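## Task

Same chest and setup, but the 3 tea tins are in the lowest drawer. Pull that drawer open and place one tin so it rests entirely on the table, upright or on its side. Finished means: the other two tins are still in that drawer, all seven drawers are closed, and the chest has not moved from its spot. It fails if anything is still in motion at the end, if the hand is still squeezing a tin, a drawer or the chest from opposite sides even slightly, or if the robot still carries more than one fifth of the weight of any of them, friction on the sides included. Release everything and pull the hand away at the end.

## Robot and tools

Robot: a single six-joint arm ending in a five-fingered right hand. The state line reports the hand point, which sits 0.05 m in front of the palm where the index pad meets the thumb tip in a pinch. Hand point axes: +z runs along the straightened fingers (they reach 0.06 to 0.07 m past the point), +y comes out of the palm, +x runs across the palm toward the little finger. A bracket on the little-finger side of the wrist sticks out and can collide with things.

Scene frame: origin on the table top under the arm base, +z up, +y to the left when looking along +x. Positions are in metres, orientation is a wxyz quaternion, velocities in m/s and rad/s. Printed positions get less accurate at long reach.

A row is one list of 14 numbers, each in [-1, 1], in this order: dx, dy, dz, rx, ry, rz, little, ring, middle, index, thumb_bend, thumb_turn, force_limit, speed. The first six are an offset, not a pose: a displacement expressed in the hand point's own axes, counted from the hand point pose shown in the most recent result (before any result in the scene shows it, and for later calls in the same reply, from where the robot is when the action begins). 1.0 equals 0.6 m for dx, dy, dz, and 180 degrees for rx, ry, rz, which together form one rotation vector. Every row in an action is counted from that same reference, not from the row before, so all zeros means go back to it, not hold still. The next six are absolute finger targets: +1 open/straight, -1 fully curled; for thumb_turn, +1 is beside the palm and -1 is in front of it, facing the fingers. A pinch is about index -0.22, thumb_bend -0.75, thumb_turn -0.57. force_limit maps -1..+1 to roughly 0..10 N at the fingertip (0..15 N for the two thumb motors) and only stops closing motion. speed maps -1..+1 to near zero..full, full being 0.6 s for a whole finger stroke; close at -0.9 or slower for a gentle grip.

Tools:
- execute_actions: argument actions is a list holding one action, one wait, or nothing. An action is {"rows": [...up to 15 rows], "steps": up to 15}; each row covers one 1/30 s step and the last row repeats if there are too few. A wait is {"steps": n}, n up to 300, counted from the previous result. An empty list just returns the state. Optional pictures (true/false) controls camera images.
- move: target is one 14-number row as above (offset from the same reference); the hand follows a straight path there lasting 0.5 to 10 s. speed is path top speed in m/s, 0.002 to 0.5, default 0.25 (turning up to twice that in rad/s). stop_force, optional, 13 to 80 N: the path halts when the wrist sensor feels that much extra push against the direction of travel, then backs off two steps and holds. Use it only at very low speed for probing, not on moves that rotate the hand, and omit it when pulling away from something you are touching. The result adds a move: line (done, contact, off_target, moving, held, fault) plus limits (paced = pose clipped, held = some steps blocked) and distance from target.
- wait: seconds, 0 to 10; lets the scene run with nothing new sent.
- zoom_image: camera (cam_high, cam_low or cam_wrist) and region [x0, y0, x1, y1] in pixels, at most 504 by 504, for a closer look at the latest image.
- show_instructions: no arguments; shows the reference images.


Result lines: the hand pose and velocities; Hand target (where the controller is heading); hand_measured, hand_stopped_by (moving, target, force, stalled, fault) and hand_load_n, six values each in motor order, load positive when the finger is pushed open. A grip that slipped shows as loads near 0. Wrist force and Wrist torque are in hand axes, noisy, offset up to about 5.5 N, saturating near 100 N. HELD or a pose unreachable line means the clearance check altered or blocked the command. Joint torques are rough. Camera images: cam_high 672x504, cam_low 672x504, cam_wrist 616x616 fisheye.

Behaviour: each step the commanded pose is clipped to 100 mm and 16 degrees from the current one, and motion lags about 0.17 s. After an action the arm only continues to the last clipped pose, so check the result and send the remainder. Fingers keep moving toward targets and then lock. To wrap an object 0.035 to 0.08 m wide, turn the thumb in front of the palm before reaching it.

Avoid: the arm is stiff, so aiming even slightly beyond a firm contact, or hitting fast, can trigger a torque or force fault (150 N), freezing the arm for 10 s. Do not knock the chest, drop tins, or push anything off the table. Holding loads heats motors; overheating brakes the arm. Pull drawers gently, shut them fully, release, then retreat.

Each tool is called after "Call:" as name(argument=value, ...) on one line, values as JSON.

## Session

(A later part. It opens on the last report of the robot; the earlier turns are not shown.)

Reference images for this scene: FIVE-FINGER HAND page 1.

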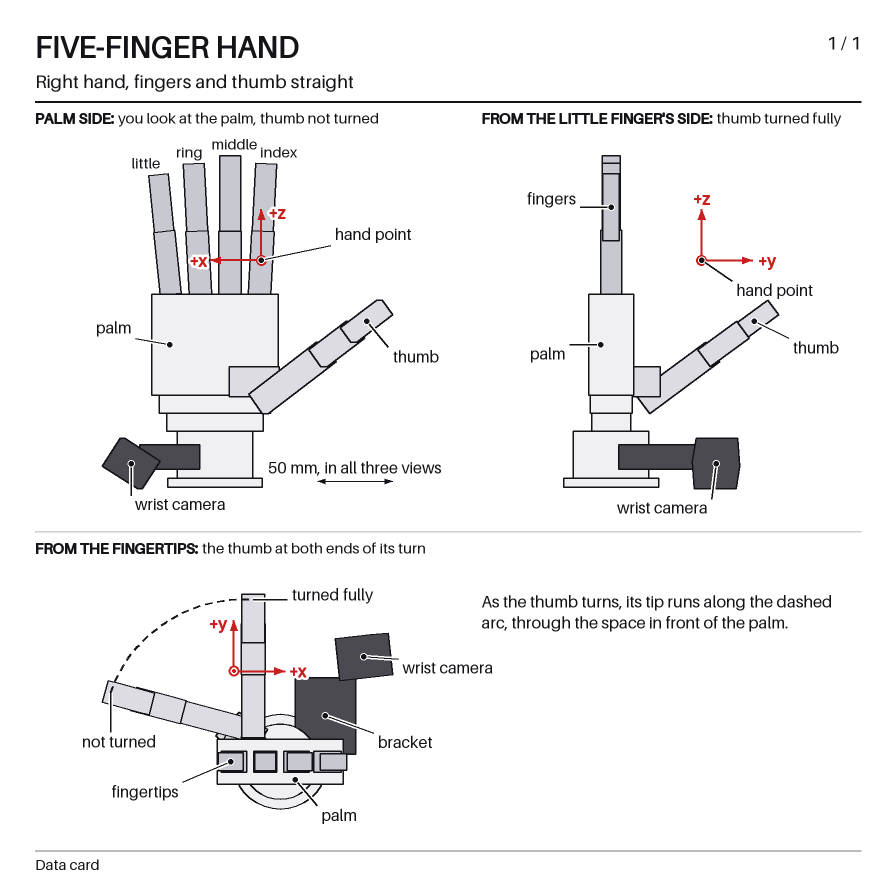

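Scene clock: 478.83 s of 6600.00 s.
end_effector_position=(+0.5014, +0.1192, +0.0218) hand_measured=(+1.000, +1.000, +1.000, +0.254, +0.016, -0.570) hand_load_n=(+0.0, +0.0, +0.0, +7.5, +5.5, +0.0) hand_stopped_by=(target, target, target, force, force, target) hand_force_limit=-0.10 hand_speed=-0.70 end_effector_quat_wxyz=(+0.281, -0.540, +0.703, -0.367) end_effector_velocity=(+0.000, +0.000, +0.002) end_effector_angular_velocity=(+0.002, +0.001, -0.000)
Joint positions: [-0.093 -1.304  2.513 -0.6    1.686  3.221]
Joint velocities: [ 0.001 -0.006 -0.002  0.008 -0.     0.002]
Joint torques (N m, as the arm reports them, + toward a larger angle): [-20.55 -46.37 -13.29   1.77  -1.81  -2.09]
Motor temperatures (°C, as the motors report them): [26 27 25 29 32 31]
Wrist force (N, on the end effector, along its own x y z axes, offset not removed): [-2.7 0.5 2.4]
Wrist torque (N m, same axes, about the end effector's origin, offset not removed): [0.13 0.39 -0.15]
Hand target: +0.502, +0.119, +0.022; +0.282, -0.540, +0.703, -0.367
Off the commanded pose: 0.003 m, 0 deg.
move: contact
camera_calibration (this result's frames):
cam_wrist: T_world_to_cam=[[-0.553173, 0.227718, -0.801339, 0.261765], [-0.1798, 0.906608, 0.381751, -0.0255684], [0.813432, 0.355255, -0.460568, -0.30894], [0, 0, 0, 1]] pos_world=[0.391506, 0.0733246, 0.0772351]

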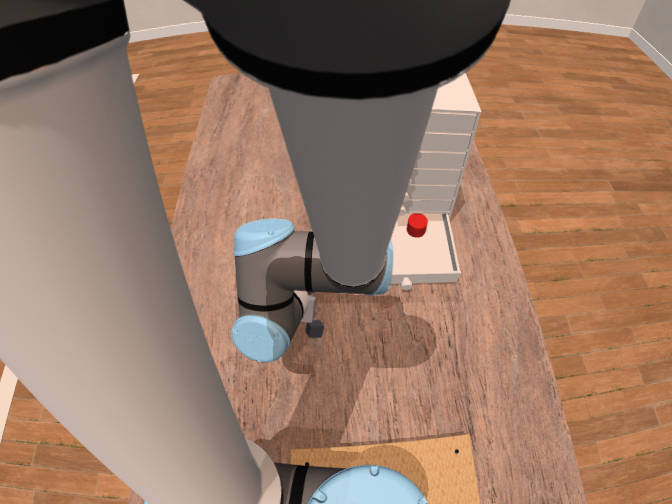

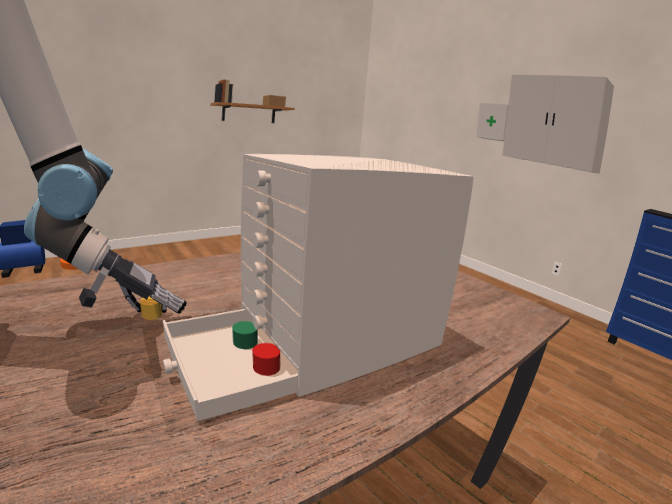

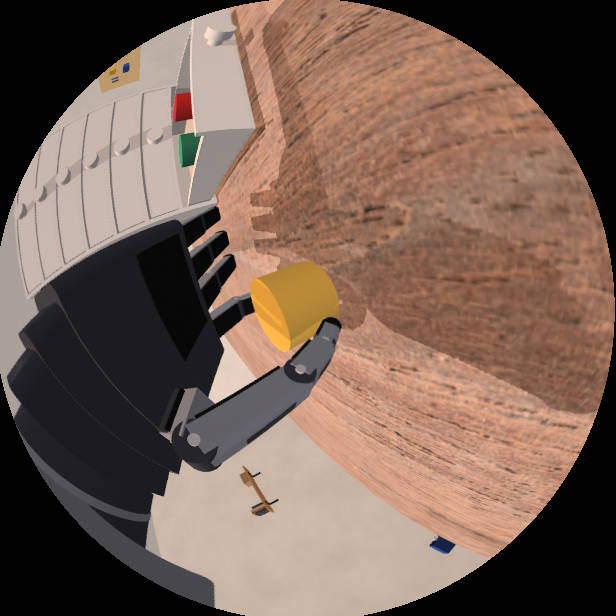

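Release and lift.

Call:
execute_actions(actions=[{"rows":[[0,-0.002,-0.0015,0,0,0,1,1,1,0.45,0.25,-0.57,-0.1,-0.3]],"steps":15}], pictures=false)

Call:
move(target=[0,-0.11,-0.077,0,0,0,1,1,1,0.45,0.25,-0.57,-0.1,-0.3], speed=0.06)

Scene clock: 485.87 s of 6600.00 s.
end_effector_position=(+0.5013, +0.1192, +0.0233) hand_measured=(+1.000, +1.000, +1.000, +0.450, +0.250, -0.570) hand_load_n=(+0.0, +0.0, +0.0, +0.0, +0.0, +0.0) hand_stopped_by=(target, target, target, target, moving, target) hand_force_limit=-0.10 hand_speed=-0.30 end_effector_quat_wxyz=(+0.281, -0.540, +0.703, -0.367) end_effector_velocity=(-0.001, +0.000, -0.000) end_effector_angular_velocity=(+0.000, +0.002, -0.000)
Joint positions: [-0.093 -1.308  2.512 -0.595  1.686  3.221]
Joint velocities: [-0.    -0.001  0.001  0.002 -0.     0.   ]
Joint torques (N m, as the arm reports them, + toward a larger angle): [  0.08 -53.71 -20.61   2.23  -1.19   2.69]
Motor temperatures (°C, as the motors report them): [26 27 25 29 32 31]
Wrist force (N, on the end effector, along its own x y z axes, offset not removed): [-2.7 -5.0 -1.2]
Wrist torque (N m, same axes, about the end effector's origin, offset not removed): [-0.57 0.75 -0.35]
Hand target: +0.501, +0.119, +0.023; +0.281, -0.540, +0.703, -0.367
Off the commanded pose: 0.000 m, 0 deg.
Steps of this call (steps 1 to 90: nothing new was sent; then 3.53 s passed at rest; steps 91 to 105: all 15 steps of this action). Readings (end_effector_position | what the end effector reports):
91: (+0.5015, +0.1191, +0.0223) | hand_measured=(+1.000, +1.000, +1.000, +0.254, +0.016, -0.570) hand_load_n=(+0.0, +0.0, +0.0, +7.0, +6.0, +0.0) hand_stopped_by=(target, target, target, moving, moving, target) hand_force_limit=-0.10 hand_speed=-0.30
92: (+0.5015, +0.1192, +0.0225) | hand_measured=(+1.000, +1.000, +1.000, +0.254, +0.016, -0.570) hand_load_n=(+0.0, +0.0, +0.0, +7.0, +6.0, +0.0) hand_stopped_by=(target, target, target, moving, moving, target) hand_force_limit=-0.10 hand_speed=-0.30
94: (+0.5014, +0.1192, +0.0228) | hand_measured=(+1.000, +1.000, +1.000, +0.288, +0.036, -0.570) hand_load_n=(+0.0, +0.0, +0.0, +0.0, +0.0, +0.0) hand_stopped_by=(target, target, target, moving, moving, target) hand_force_limit=-0.10 hand_speed=-0.30
98: (+0.5014, +0.1192, +0.0231) | hand_measured=(+1.000, +1.000, +1.000, +0.444, +0.134, -0.570) hand_load_n=(+0.0, +0.0, +0.0, +0.0, +0.0, +0.0) hand_stopped_by=(target, target, target, moving, moving, target) hand_force_limit=-0.10 hand_speed=-0.30
105: the state above

Scene clock: 487.93 s of 6600.00 s.
end_effector_position=(+0.5012, +0.1193, +0.1035) hand_measured=(+1.000, +1.000, +1.000, +0.450, +0.250, -0.570) hand_load_n=(+0.0, +0.0, +0.0, +0.0, +0.0, +0.0) hand_stopped_by=(target, target, target, target, target, target) hand_force_limit=-0.10 hand_speed=-0.30 end_effector_quat_wxyz=(+0.281, -0.540, +0.703, -0.367) end_effector_velocity=(+0.000, -0.000, +0.003) end_effector_angular_velocity=(-0.000, -0.001, -0.000)
Joint positions: [-0.092 -1.501  2.476 -0.366  1.687  3.221]
Joint velocities: [-0.    -0.006 -0.002  0.007 -0.    -0.   ]
Joint torques (N m, as the arm reports them, + toward a larger angle): [-16.2  -47.1  -31.53   1.9    0.02   0.59]
Motor temperatures (°C, as the motors report them): [26 27 25 29 32 31]
Wrist force (N, on the end effector, along its own x y z axes, offset not removed): [-4.6 -4.2 -2.3]
Wrist torque (N m, same axes, about the end effector's origin, offset not removed): [-0.83 0.93 -0.91]
Hand target: +0.501, +0.119, +0.104; +0.281, -0.540, +0.703, -0.367
Off the commanded pose: 0.000 m, 0 deg.
move: done
camera_calibration (this result's frames):
cam_wrist: T_world_to_cam=[[-0.553133, 0.22771, -0.801369, 0.327071], [-0.179822, 0.906611, 0.381734, -0.056904], [0.813454, 0.355253, -0.460529, -0.271198], [0, 0, 0, 1]] pos_world=[0.391288, 0.0734566, 0.158932]

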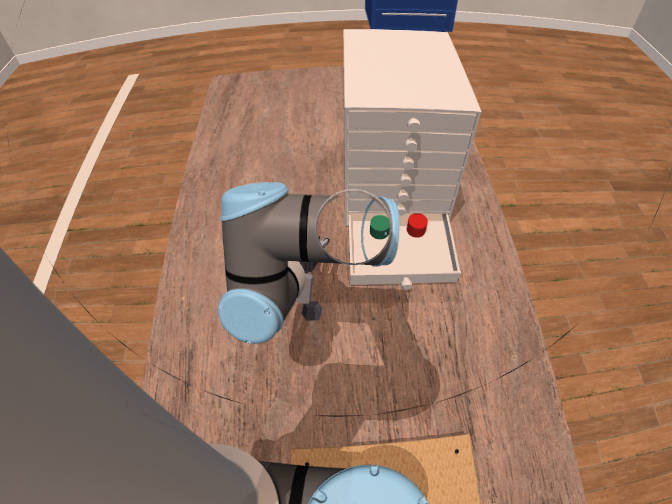

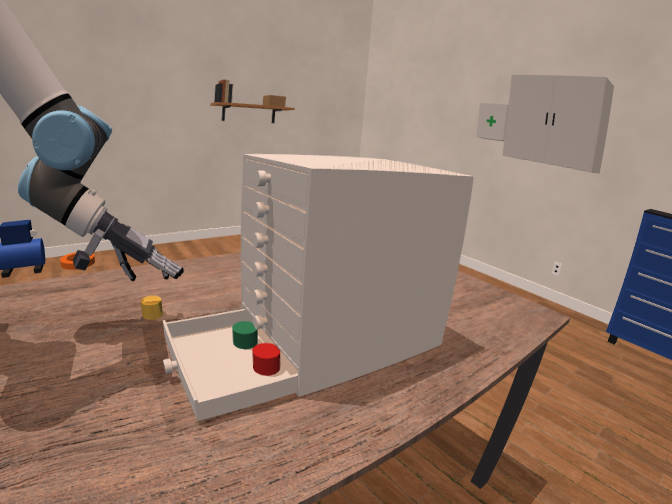

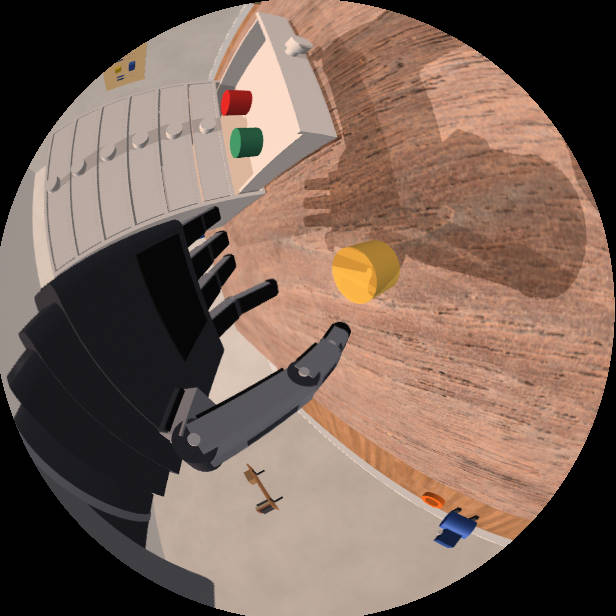

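Call:
move(target=[0.465,-0.283,-0.217,0,-0.068,-0.048,1,1,1,0.45,0.25,-0.57,-0.1,-0.3], speed=0.25)

Call:
move(target=[0,0,0,-0.142,0,0,1,1,1,0.45,0.25,-0.57,-0.1,-0.3], speed=0.3)

Call:
move(target=[0,0,0,0,0,-0.5,-1,-1,-1,0.32,-0.5,-0.57,-0.1,0], speed=0.4)

Call:
move(target=[0,0,0,0,0,-0.5,-1,-1,-1,0.32,-0.5,-0.57,-0.1,0], speed=0.4)

Scene clock: 535.93 s of 6600.00 s.
end_effector_position=(+0.4207, -0.1472, +0.3171) hand_measured=(+1.000, +1.000, +1.000, +0.450, +0.250, -0.570) hand_load_n=(+0.0, +0.0, +0.0, +0.0, +0.0, +0.0) hand_stopped_by=(target, target, target, target, target, target) hand_force_limit=-0.10 hand_speed=-0.30 end_effector_quat_wxyz=(-0.326, +0.627, -0.627, +0.327) end_effector_velocity=(-0.003, -0.000, +0.001) end_effector_angular_velocity=(+0.008, +0.001, +0.016)
Joint positions: [-1.254 -1.805  2.349  0.632  0.665  2.052]
Joint velocities: [-0.016  0.012  0.001  0.032 -0.014 -0.047]
Joint torques (N m, as the arm reports them, + toward a larger angle): [-19.67   5.29 -39.91   4.3   -4.01  -2.89]
Motor temperatures (°C, as the motors report them): [26 27 25 29 32 31]
Wrist force (N, on the end effector, along its own x y z axes, offset not removed): [-1.0 3.2 2.6]
Wrist torque (N m, same axes, about the end effector's origin, offset not removed): [0.45 0.31 -0.06]
Hand target: +0.420, -0.147, +0.317; -0.326, +0.628, -0.627, +0.327
Off the commanded pose: 0.001 m, 0 deg.
After step 90, 42.83 s passed at rest.
move: done
camera_calibration (this result's frames):
cam_wrist: T_world_to_cam=[[-0.594327, 0.0766606, -0.800561, 0.509217], [-0.406087, 0.830616, 0.381013, 0.172971], [0.694168, 0.551544, -0.462527, 0.0669994], [0, 0, 0, 1]] pos_world=[0.326374, -0.219662, 0.372744]

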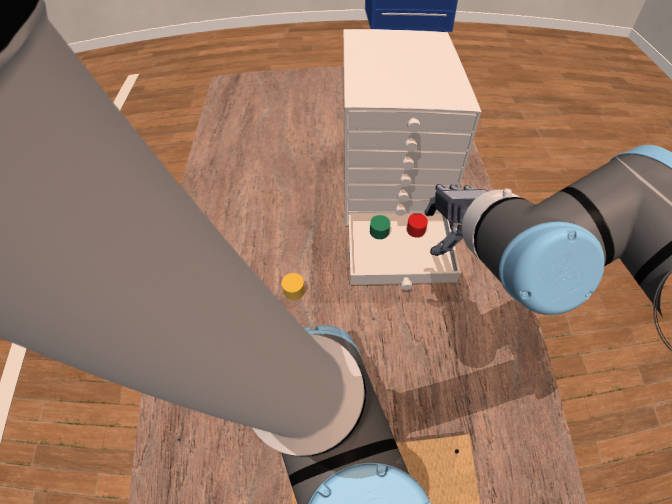

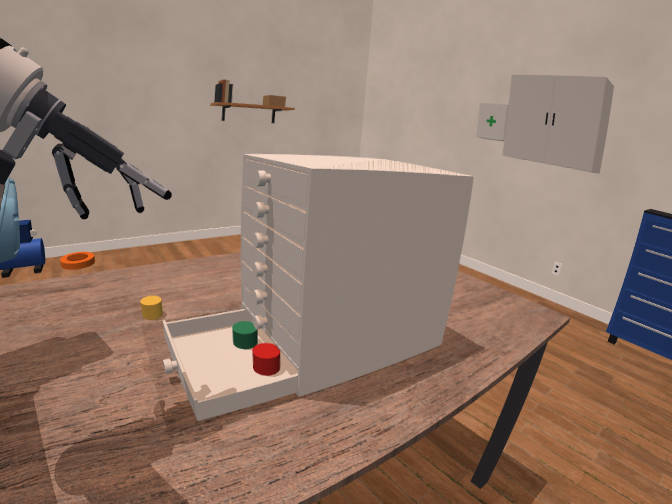

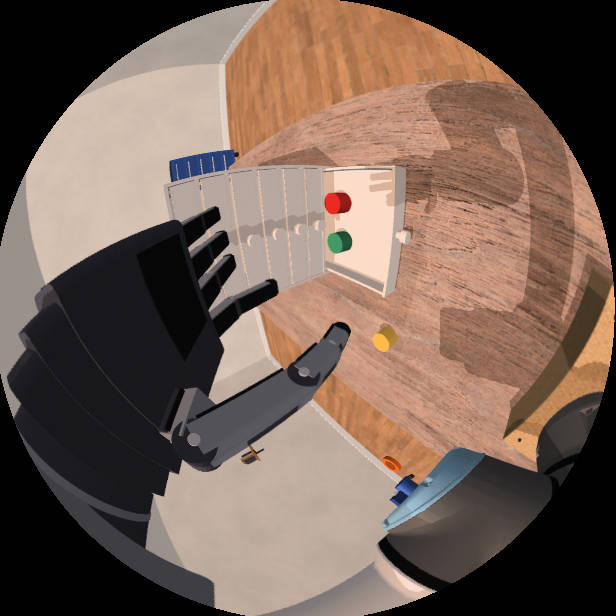

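Scene clock: 537.30 s of 6600.00 s.
end_effector_position=(+0.4206, -0.1473, +0.3173) hand_measured=(+1.000, +1.000, +1.000, +0.450, +0.250, -0.570) hand_load_n=(+0.0, +0.0, +0.0, +0.0, +0.0, +0.0) hand_stopped_by=(target, target, target, target, target, target) hand_force_limit=-0.10 hand_speed=-0.30 end_effector_quat_wxyz=(-0.179, +0.684, -0.684, +0.181) end_effector_velocity=(-0.000, +0.000, -0.001) end_effector_angular_velocity=(-0.001, +0.015, +0.001)
Joint positions: [-0.926 -1.663  2.131  0.779  1.155  2.256]
Joint velocities: [ 0.01   0.007 -0.006  0.006  0.015  0.004]
Joint torques (N m, as the arm reports them, + toward a larger angle): [ 21.87  -4.75 -40.12   4.98   2.12   2.77]
Motor temperatures (°C, as the motors report them): [26 27 25 29 32 31]
Wrist force (N, on the end effector, along its own x y z axes, offset not removed): [-1.2 1.1 0.4]
Wrist torque (N m, same axes, about the end effector's origin, offset not removed): [0.08 0.35 0.03]
Hand target: +0.421, -0.147, +0.317; -0.179, +0.684, -0.684, +0.181
Off the commanded pose: 0.000 m, 0 deg.
move: done
camera_calibration (this result's frames):
cam_wrist: T_world_to_cam=[[-0.880511, 0.0773343, -0.467675, 0.524158], [-0.2022, 0.831067, 0.518114, 0.0437011], [0.428738, 0.550769, -0.716127, 0.25921], [0, 0, 0, 1]] pos_world=[0.35923, -0.219619, 0.40812]

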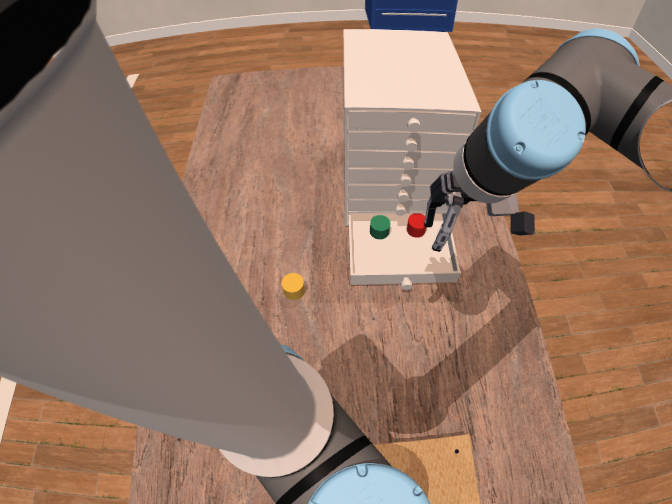

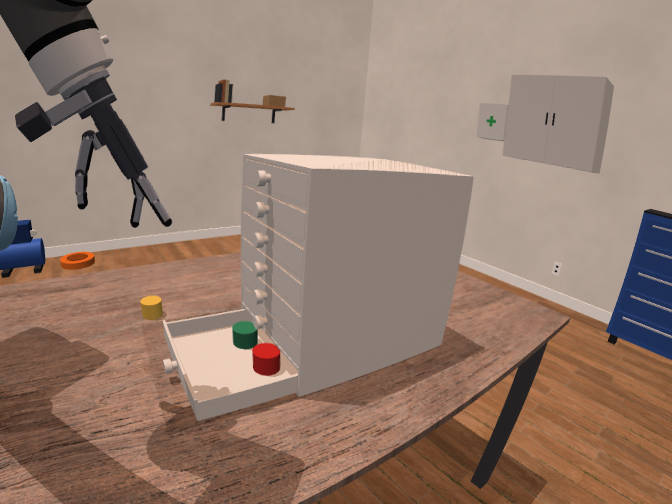

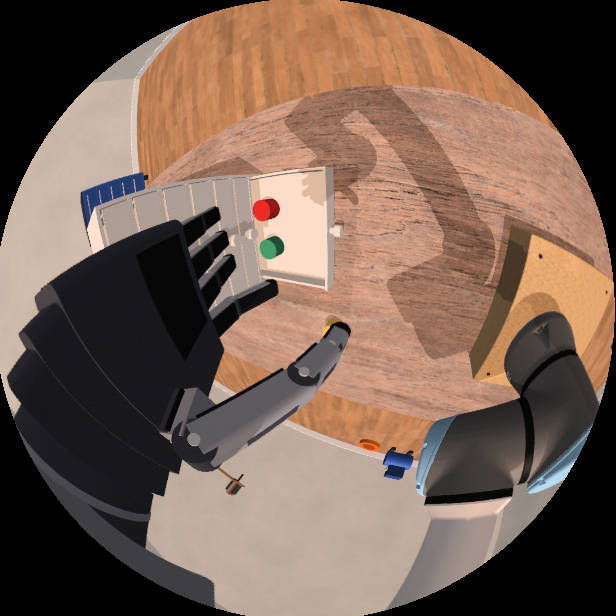

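Scene clock: 539.93 s of 6600.00 s.
end_effector_position=(+0.4205, -0.1473, +0.3173) hand_measured=(-1.000, -1.000, -1.000, +0.320, -0.500, -0.570) hand_load_n=(+0.0, +0.0, +0.0, +0.0, +0.0, +0.0) hand_stopped_by=(target, target, target, target, target, target) hand_force_limit=-0.10 hand_speed=0.00 end_effector_quat_wxyz=(+0.002, +0.967, -0.001, +0.255) end_effector_velocity=(+0.001, -0.001, +0.001) end_effector_angular_velocity=(-0.007, -0.003, +0.016)
Joint positions: [-0.805 -1.776  2.242  0.732  1.197  0.811]
Joint velocities: [-0.005 -0.002  0.001  0.001 -0.005 -0.022]
Joint torques (N m, as the arm reports them, + toward a larger angle): [-25.17 -27.57 -27.44   4.79  -3.61  -1.98]
Motor temperatures (°C, as the motors report them): [26 27 25 29 32 31]
Wrist force (N, on the end effector, along its own x y z axes, offset not removed): [5.4 -1.9 -2.5]
Wrist torque (N m, same axes, about the end effector's origin, offset not removed): [0.05 -0.42 0.04]
Hand target: +0.420, -0.147, +0.317; +0.002, +0.967, -0.000, +0.255
Off the commanded pose: 0.000 m, 0 deg.
move: done
camera_calibration (this result's frames):
cam_wrist: T_world_to_cam=[[-0.0844919, -0.996354, -0.0118457, -0.113445], [-0.993934, 0.083435, 0.0716452, 0.408171], [-0.0703957, 0.0178273, -0.99736, 0.479824], [0, 0, 0, 1]] pos_world=[0.429887, -0.155641, 0.44797]

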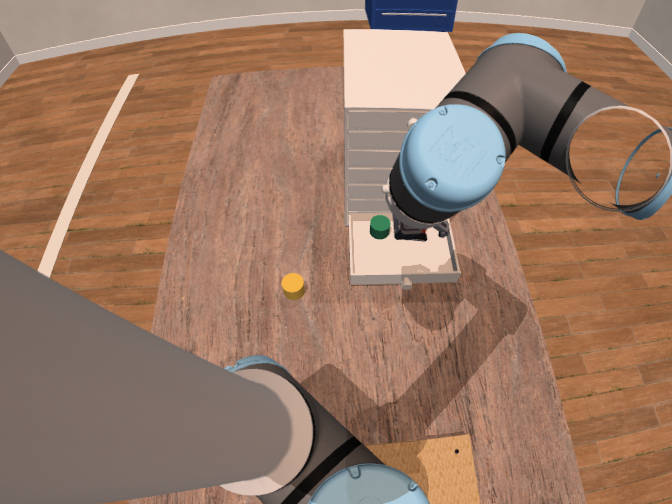

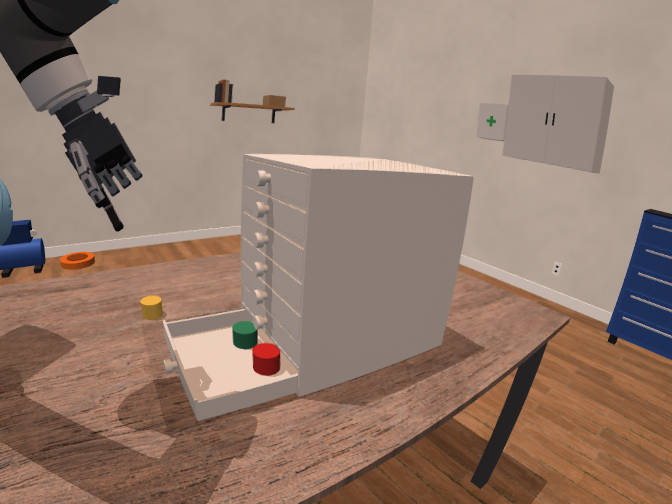

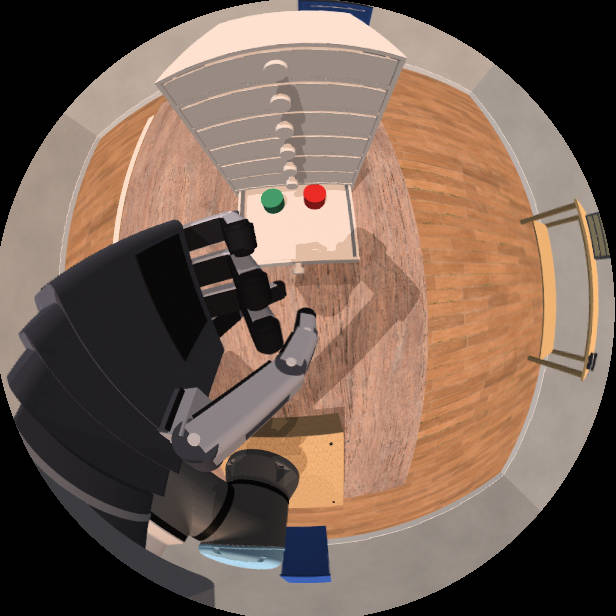

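Scene clock: 542.60 s of 6600.00 s.
end_effector_position=(+0.4207, -0.1473, +0.3171) hand_measured=(-1.000, -1.000, -1.000, +0.320, -0.500, -0.570) hand_load_n=(+0.0, +0.0, +0.0, +0.0, +0.0, +0.0) hand_stopped_by=(target, target, target, target, target, target) hand_force_limit=-0.10 hand_speed=0.00 end_effector_quat_wxyz=(+0.181, +0.685, +0.682, +0.179) end_effector_velocity=(-0.000, -0.001, +0.000) end_effector_angular_velocity=(-0.003, -0.003, +0.017)
Joint positions: [-1.156 -1.851  2.422  0.782  1.095 -1.127]
Joint velocities: [-0.012  0.003  0.001  0.006 -0.007 -0.031]
Joint torques (N m, as the arm reports them, + toward a larger angle): [-18.2   17.44 -26.04   4.89  -3.26  -2.19]
Motor temperatures (°C, as the motors report them): [26 27 25 29 32 31]
Wrist force (N, on the end effector, along its own x y z axes, offset not removed): [7.9 1.3 -1.4]
Wrist torque (N m, same axes, about the end effector's origin, offset not removed): [0.50 -0.85 0.41]
Hand target: +0.421, -0.147, +0.317; +0.181, +0.685, +0.683, +0.179
Off the commanded pose: 0.000 m, 0 deg.
move: done
camera_calibration (this result's frames):
cam_wrist: T_world_to_cam=[[0.853145, -0.0813219, 0.515296, -0.54018], [-0.346437, -0.826835, 0.443087, -0.115877], [0.390032, -0.556535, -0.733583, 0.117737], [0, 0, 0, 1]] pos_world=[0.374787, -0.0742146, 0.416066]

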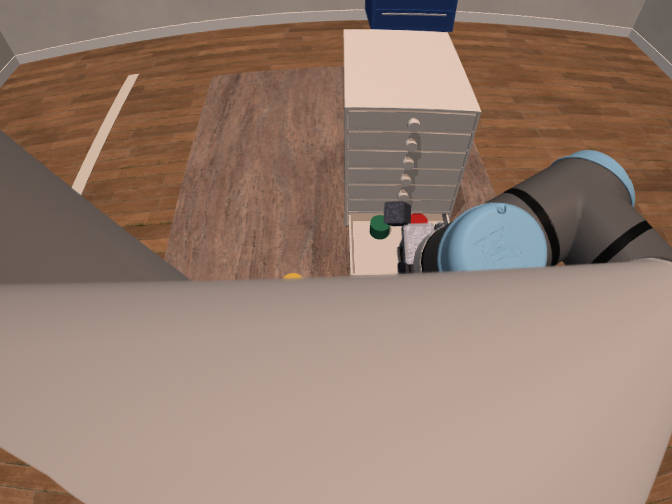

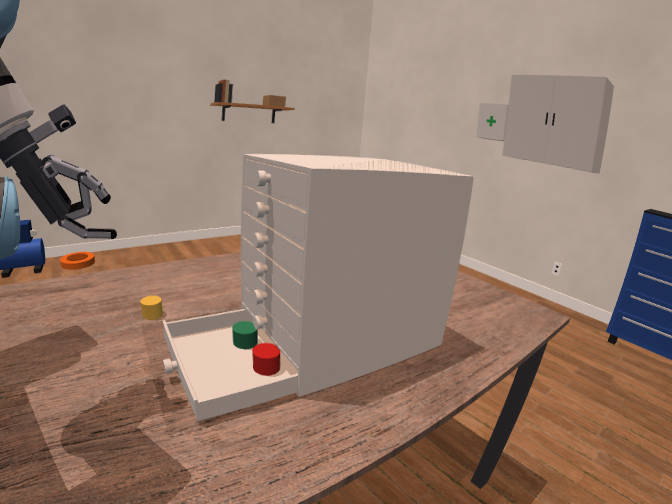

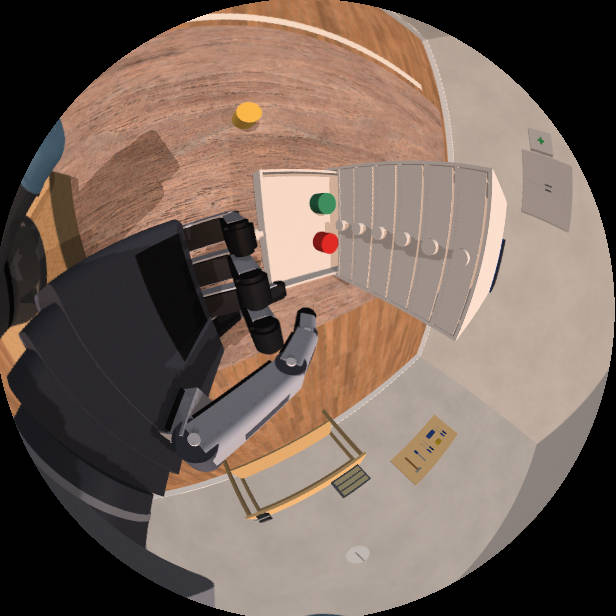

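Call:
move(target=[-0.002,-0.155,0.3756,0,0,0,-1,-1,-1,0.32,-0.5,-0.57,-0.1,0], speed=0.25)

Call:
move(target=[0,-0.0197,0.0348,0,0,0,-1,-1,-1,0.32,-0.5,-0.57,-0.1,0], speed=0.04, stop_force=20)

Call:
zoom_image(camera="cam_low", region=[60,280,240,430])

Scene clock: 555.40 s of 6600.00 s.
end_effector_position=(+0.4509, -0.1492, +0.0756) hand_measured=(-1.000, -1.000, -1.000, +0.320, -0.500, -0.570) hand_load_n=(+0.0, +0.0, +0.0, +0.0, +0.0, +0.0) hand_stopped_by=(target, target, target, target, target, target) hand_force_limit=-0.10 hand_speed=0.00 end_effector_quat_wxyz=(+0.181, +0.685, +0.682, +0.179) end_effector_velocity=(+0.002, -0.002, -0.002) end_effector_angular_velocity=(-0.003, -0.001, -0.001)
Joint positions: [-1.028 -1.29   2.544  0.038  1.126 -0.988]
Joint velocities: [ 0.005  0.008 -0.004 -0.009  0.002  0.006]
Joint torques (N m, as the arm reports them, + toward a larger angle): [ 23.46 -12.59 -15.17   1.13   1.87   2.74]
Motor temperatures (°C, as the motors report them): [26 27 25 29 32 31]
Wrist force (N, on the end effector, along its own x y z axes, offset not removed): [-0.2 0.1 0.0]
Wrist torque (N m, same axes, about the end effector's origin, offset not removed): [0.17 0.19 -0.35]
Hand target: +0.451, -0.149, +0.075; +0.181, +0.685, +0.682, +0.179
Off the commanded pose: 0.001 m, 0 deg.
After step 90, 8.00 s passed at rest.
move: done
camera_calibration (this result's frames):
cam_wrist: T_world_to_cam=[[0.853116, -0.0812492, 0.515356, -0.441703], [-0.346432, -0.826814, 0.443128, 0.0000089797], [0.3901, -0.556576, -0.733516, -0.0723243], [0, 0, 0, 1]] pos_world=[0.405041, -0.0761346, 0.17458]

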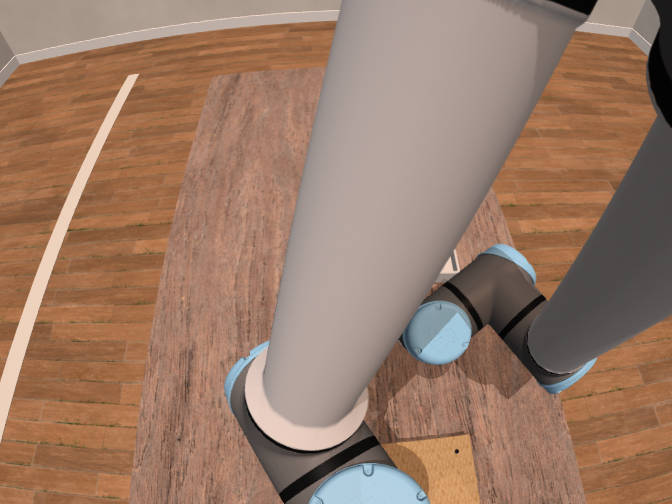

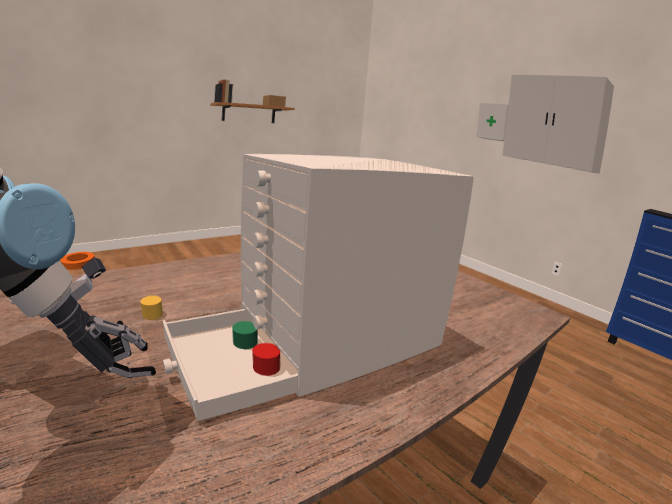

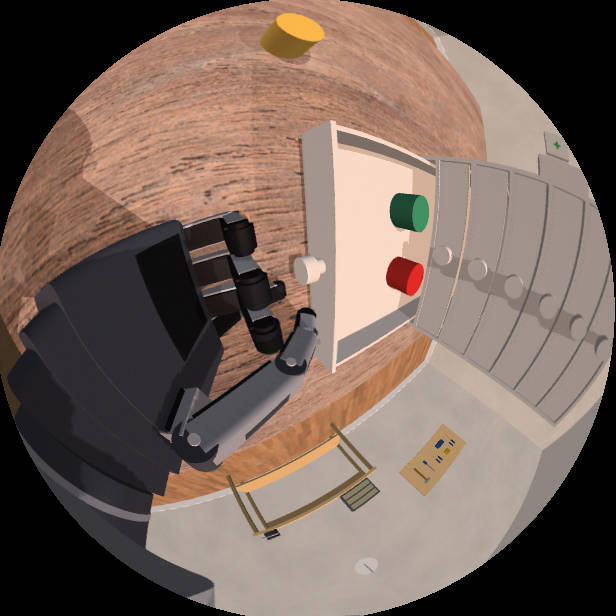

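Scene clock: 556.40 s of 6600.00 s.
end_effector_position=(+0.4509, -0.1493, +0.0520) hand_measured=(-1.000, -1.000, -1.000, +0.320, -0.500, -0.570) hand_load_n=(+0.0, +0.0, +0.0, +0.0, +0.0, +0.0) hand_stopped_by=(target, target, target, target, target, target) hand_force_limit=-0.10 hand_speed=0.00 end_effector_quat_wxyz=(+0.181, +0.685, +0.682, +0.179) end_effector_velocity=(-0.000, +0.001, -0.003) end_effector_angular_velocity=(+0.003, -0.000, -0.001)
Joint positions: [-1.028 -1.224  2.548 -0.032  1.126 -0.988]
Joint velocities: [ 0.001  0.009  0.001 -0.009 -0.001  0.003]
Joint torques (N m, as the arm reports them, + toward a larger angle): [ 15.91 -14.03  -0.49   0.85   1.95   2.52]
Motor temperatures (°C, as the motors report them): [26 27 25 29 32 31]
Wrist force (N, on the end effector, along its own x y z axes, offset not removed): [0.9 1.5 -4.8]
Wrist torque (N m, same axes, about the end effector's origin, offset not removed): [0.51 0.30 -0.01]
Hand target: +0.451, -0.149, +0.052; +0.181, +0.685, +0.682, +0.179
Off the commanded pose: 0.000 m, 0 deg.
move: done
camera_calibration (this result's frames):
cam_wrist: T_world_to_cam=[[0.853128, -0.0813479, 0.51532, -0.429564], [-0.346516, -0.826765, 0.443155, 0.0103985], [0.389999, -0.556635, -0.733525, -0.0896632], [0, 0, 0, 1]] pos_world=[0.405045, -0.0762567, 0.150985]

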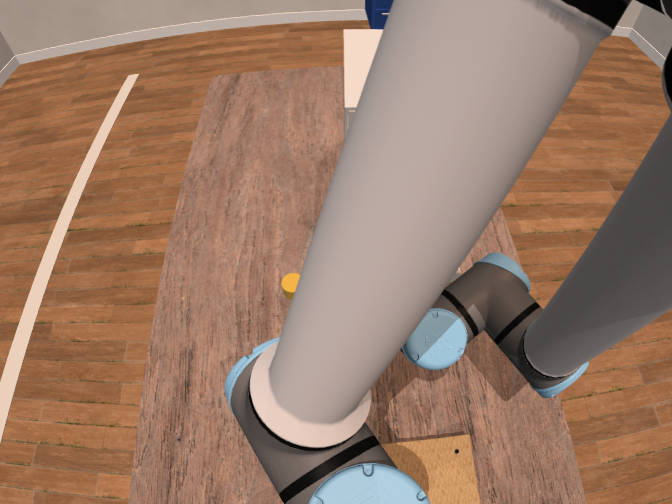

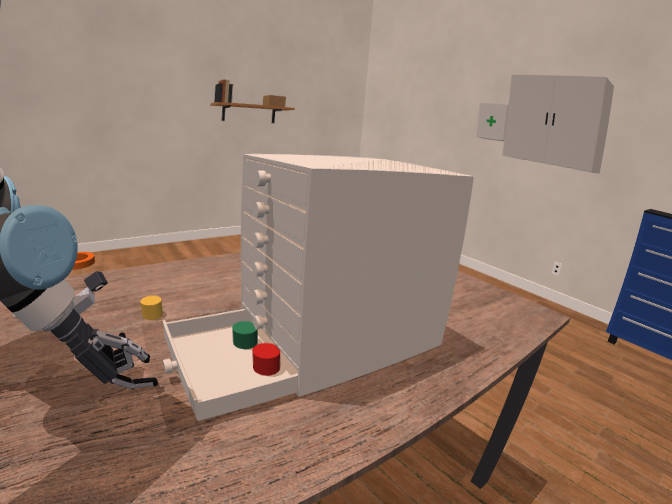

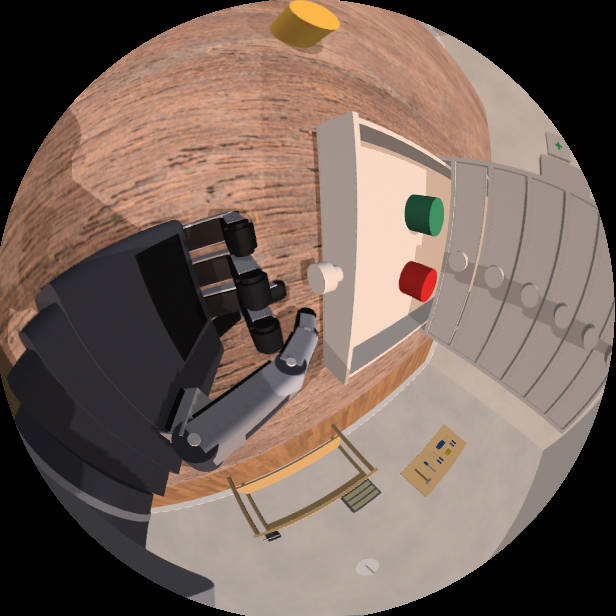

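Region (60, 280, 240, 430) of cam_low's 672x504 image, scaled by 2.800, with more detail than that image has.

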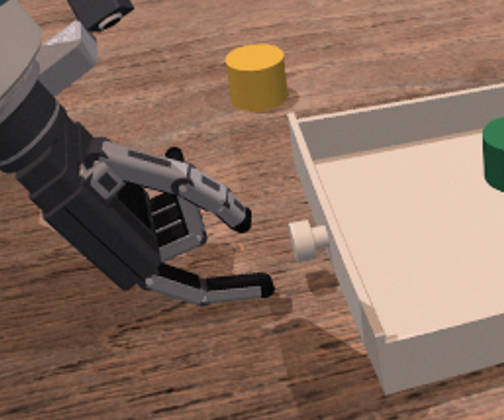

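Call:
move(target=[0,0.0385,0.0235,0,0,0,-1,-1,-1,0.32,-0.7,-0.57,-0.1,0], speed=0.02)

Call:
execute_actions(actions=[{"rows":[[0,0,0,0,0,0,-1,-1,-1,0.1,-0.7,-0.57,-0.3,-0.7]],"steps":15}])

Call:
zoom_image(camera="cam_low", region=[60,280,240,430])

Scene clock: 568.73 s of 6600.00 s.
end_effector_position=(+0.4776, -0.1495, +0.0512) hand_measured=(-1.000, -1.000, -1.000, +0.320, -0.700, -0.570) hand_load_n=(+0.0, +0.0, +0.0, +0.0, +0.0, +0.0) hand_stopped_by=(target, target, target, target, target, target) hand_force_limit=-0.10 hand_speed=0.00 end_effector_quat_wxyz=(+0.181, +0.685, +0.682, +0.179) end_effector_velocity=(+0.004, -0.001, +0.000) end_effector_angular_velocity=(-0.002, -0.002, +0.000)
Joint positions: [-0.937 -1.214  2.496 -0.032  1.153 -0.892]
Joint velocities: [ 0.008  0.001 -0.007 -0.     0.002  0.008]
Joint torques (N m, as the arm reports them, + toward a larger angle): [ 15.63 -15.39 -17.11   5.15   2.64   2.87]
Motor temperatures (°C, as the motors report them): [26 27 25 29 32 31]
Wrist force (N, on the end effector, along its own x y z axes, offset not removed): [4.2 -4.3 -6.5]
Wrist torque (N m, same axes, about the end effector's origin, offset not removed): [-0.28 -0.08 0.05]
Hand target: +0.478, -0.149, +0.051; +0.181, +0.685, +0.682, +0.179
Off the commanded pose: 0.000 m, 0 deg.
After step 90, 7.67 s passed at rest.
move: done
camera_calibration (this result's frames):
cam_wrist: T_world_to_cam=[[0.853071, -0.0813034, 0.515422, -0.451931], [-0.346559, -0.826735, 0.443178, 0.0199285], [0.390085, -0.556686, -0.73344, -0.100808], [0, 0, 0, 1]] pos_world=[0.43176, -0.0763867, 0.150166]

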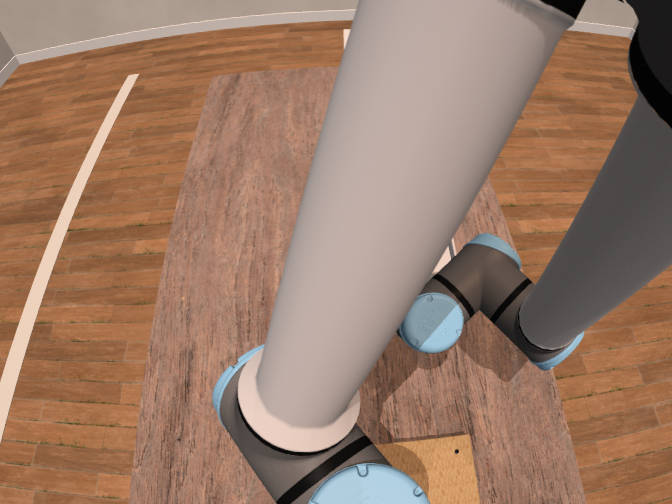

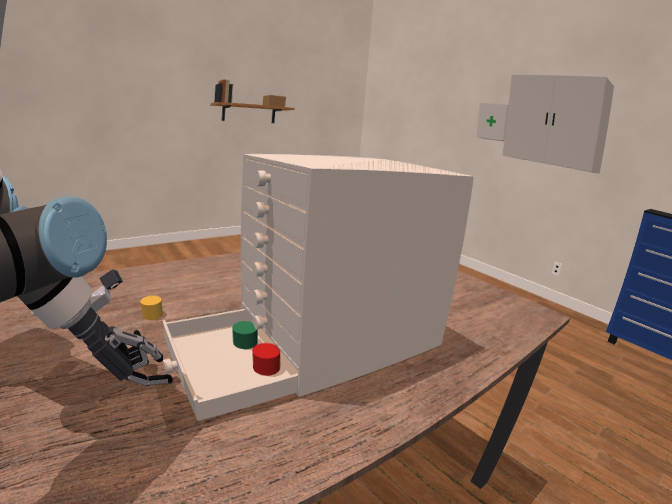

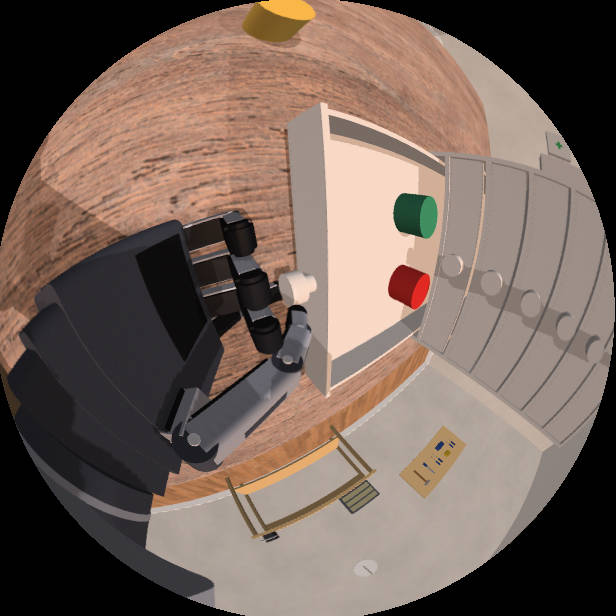

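Scene clock: 569.23 s of 6600.00 s.
end_effector_position=(+0.4777, -0.1495, +0.0512) hand_measured=(-1.000, -1.000, -1.000, +0.156, -0.700, -0.570) hand_load_n=(+0.0, +0.0, +0.0, +4.0, +0.0, +0.0) hand_stopped_by=(target, target, target, force, target, target) hand_force_limit=-0.30 hand_speed=-0.70 end_effector_quat_wxyz=(+0.181, +0.685, +0.682, +0.179) end_effector_velocity=(-0.000, -0.000, +0.000) end_effector_angular_velocity=(+0.001, -0.000, -0.001)
Joint positions: [-0.937 -1.214  2.496 -0.032  1.153 -0.892]
Joint velocities: [-0.001 -0.    -0.     0.    -0.001  0.001]
Joint torques (N m, as the arm reports them, + toward a larger angle): [-18.17 -25.15  -2.04   4.88  -0.56  -2.51]
Motor temperatures (°C, as the motors report them): [26 27 25 29 32 31]
Wrist force (N, on the end effector, along its own x y z axes, offset not removed): [0.9 -6.3 4.9]
Wrist torque (N m, same axes, about the end effector's origin, offset not removed): [-0.69 -0.11 -0.27]
Hand target: +0.478, -0.149, +0.051; +0.181, +0.685, +0.682, +0.179
Off the commanded pose: 0.000 m, 0 deg.
Steps of this call (steps 1 to 15: all 15 steps of this action). Readings (end_effector_position | what the end effector reports):
1: (+0.4777, -0.1495, +0.0512) | hand_measured=(-1.000, -1.000, -1.000, +0.320, -0.700, -0.570) hand_load_n=(+0.0, +0.0, +0.0, +0.0, +0.0, +0.0) hand_stopped_by=(target, target, target, moving, target, target) hand_force_limit=-0.30 hand_speed=-0.70
2: (+0.4777, -0.1495, +0.0512) | hand_measured=(-1.000, -1.000, -1.000, +0.320, -0.700, -0.570) hand_load_n=(+0.0, +0.0, +0.0, +0.0, +0.0, +0.0) hand_stopped_by=(target, target, target, moving, target, target) hand_force_limit=-0.30 hand_speed=-0.70
4: (+0.4777, -0.1495, +0.0512) | hand_measured=(-1.000, -1.000, -1.000, +0.304, -0.700, -0.570) hand_load_n=(+0.0, +0.0, +0.0, +0.0, +0.0, +0.0) hand_stopped_by=(target, target, target, moving, target, target) hand_force_limit=-0.30 hand_speed=-0.70
8: (+0.4777, -0.1495, +0.0512) | hand_measured=(-1.000, -1.000, -1.000, +0.238, -0.700, -0.570) hand_load_n=(+0.0, +0.0, +0.0, +2.0, +0.0, +0.0) hand_stopped_by=(target, target, target, moving, target, target) hand_force_limit=-0.30 hand_speed=-0.70
15: the state above
camera_calibration (this result's frames):
cam_wrist: T_world_to_cam=[[0.853095, -0.0812221, 0.515395, -0.451963], [-0.346504, -0.826715, 0.443258, 0.0198966], [0.390083, -0.556728, -0.73341, -0.100852], [0, 0, 0, 1]] pos_world=[0.431802, -0.0764077, 0.150154]

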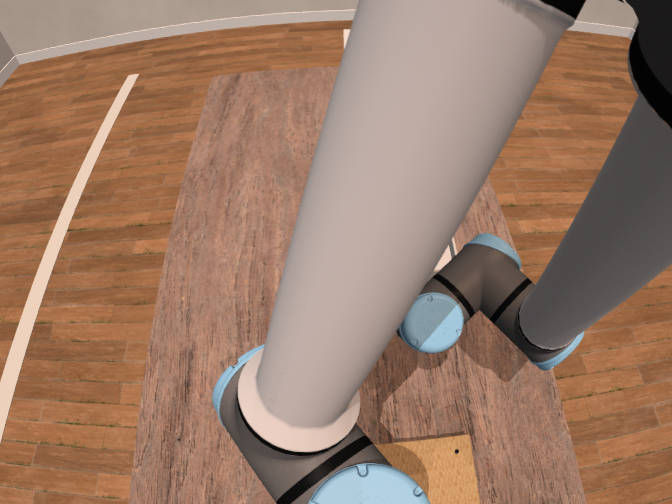

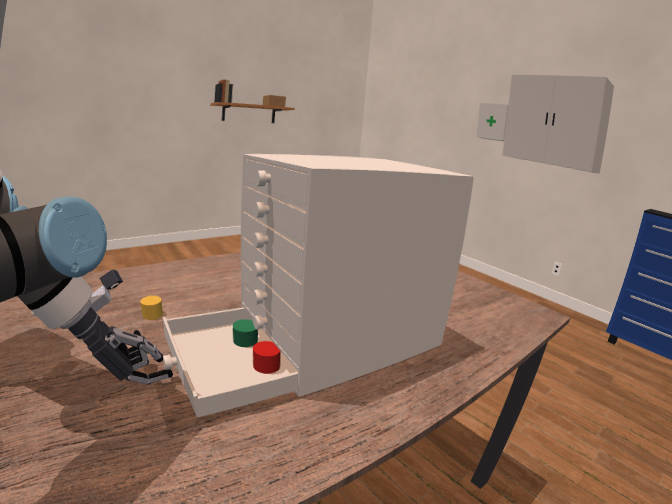

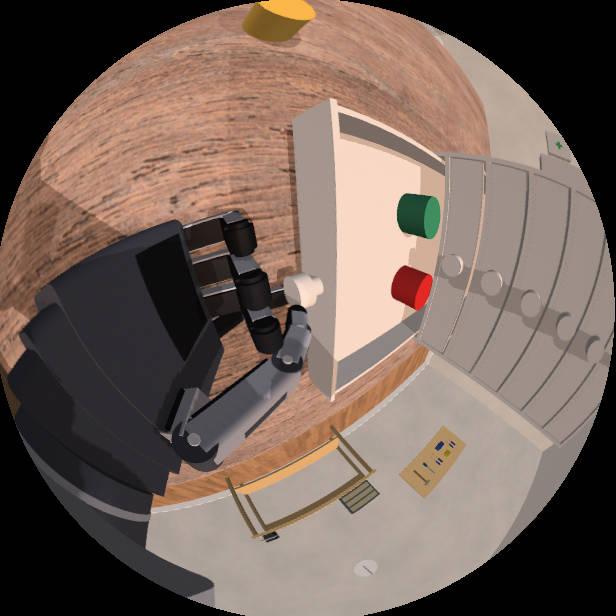

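Region (60, 280, 240, 430) of cam_low's 672x504 image, scaled by 2.800, with more detail than that image has.

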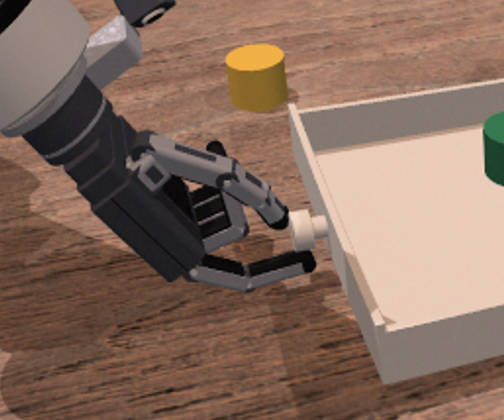

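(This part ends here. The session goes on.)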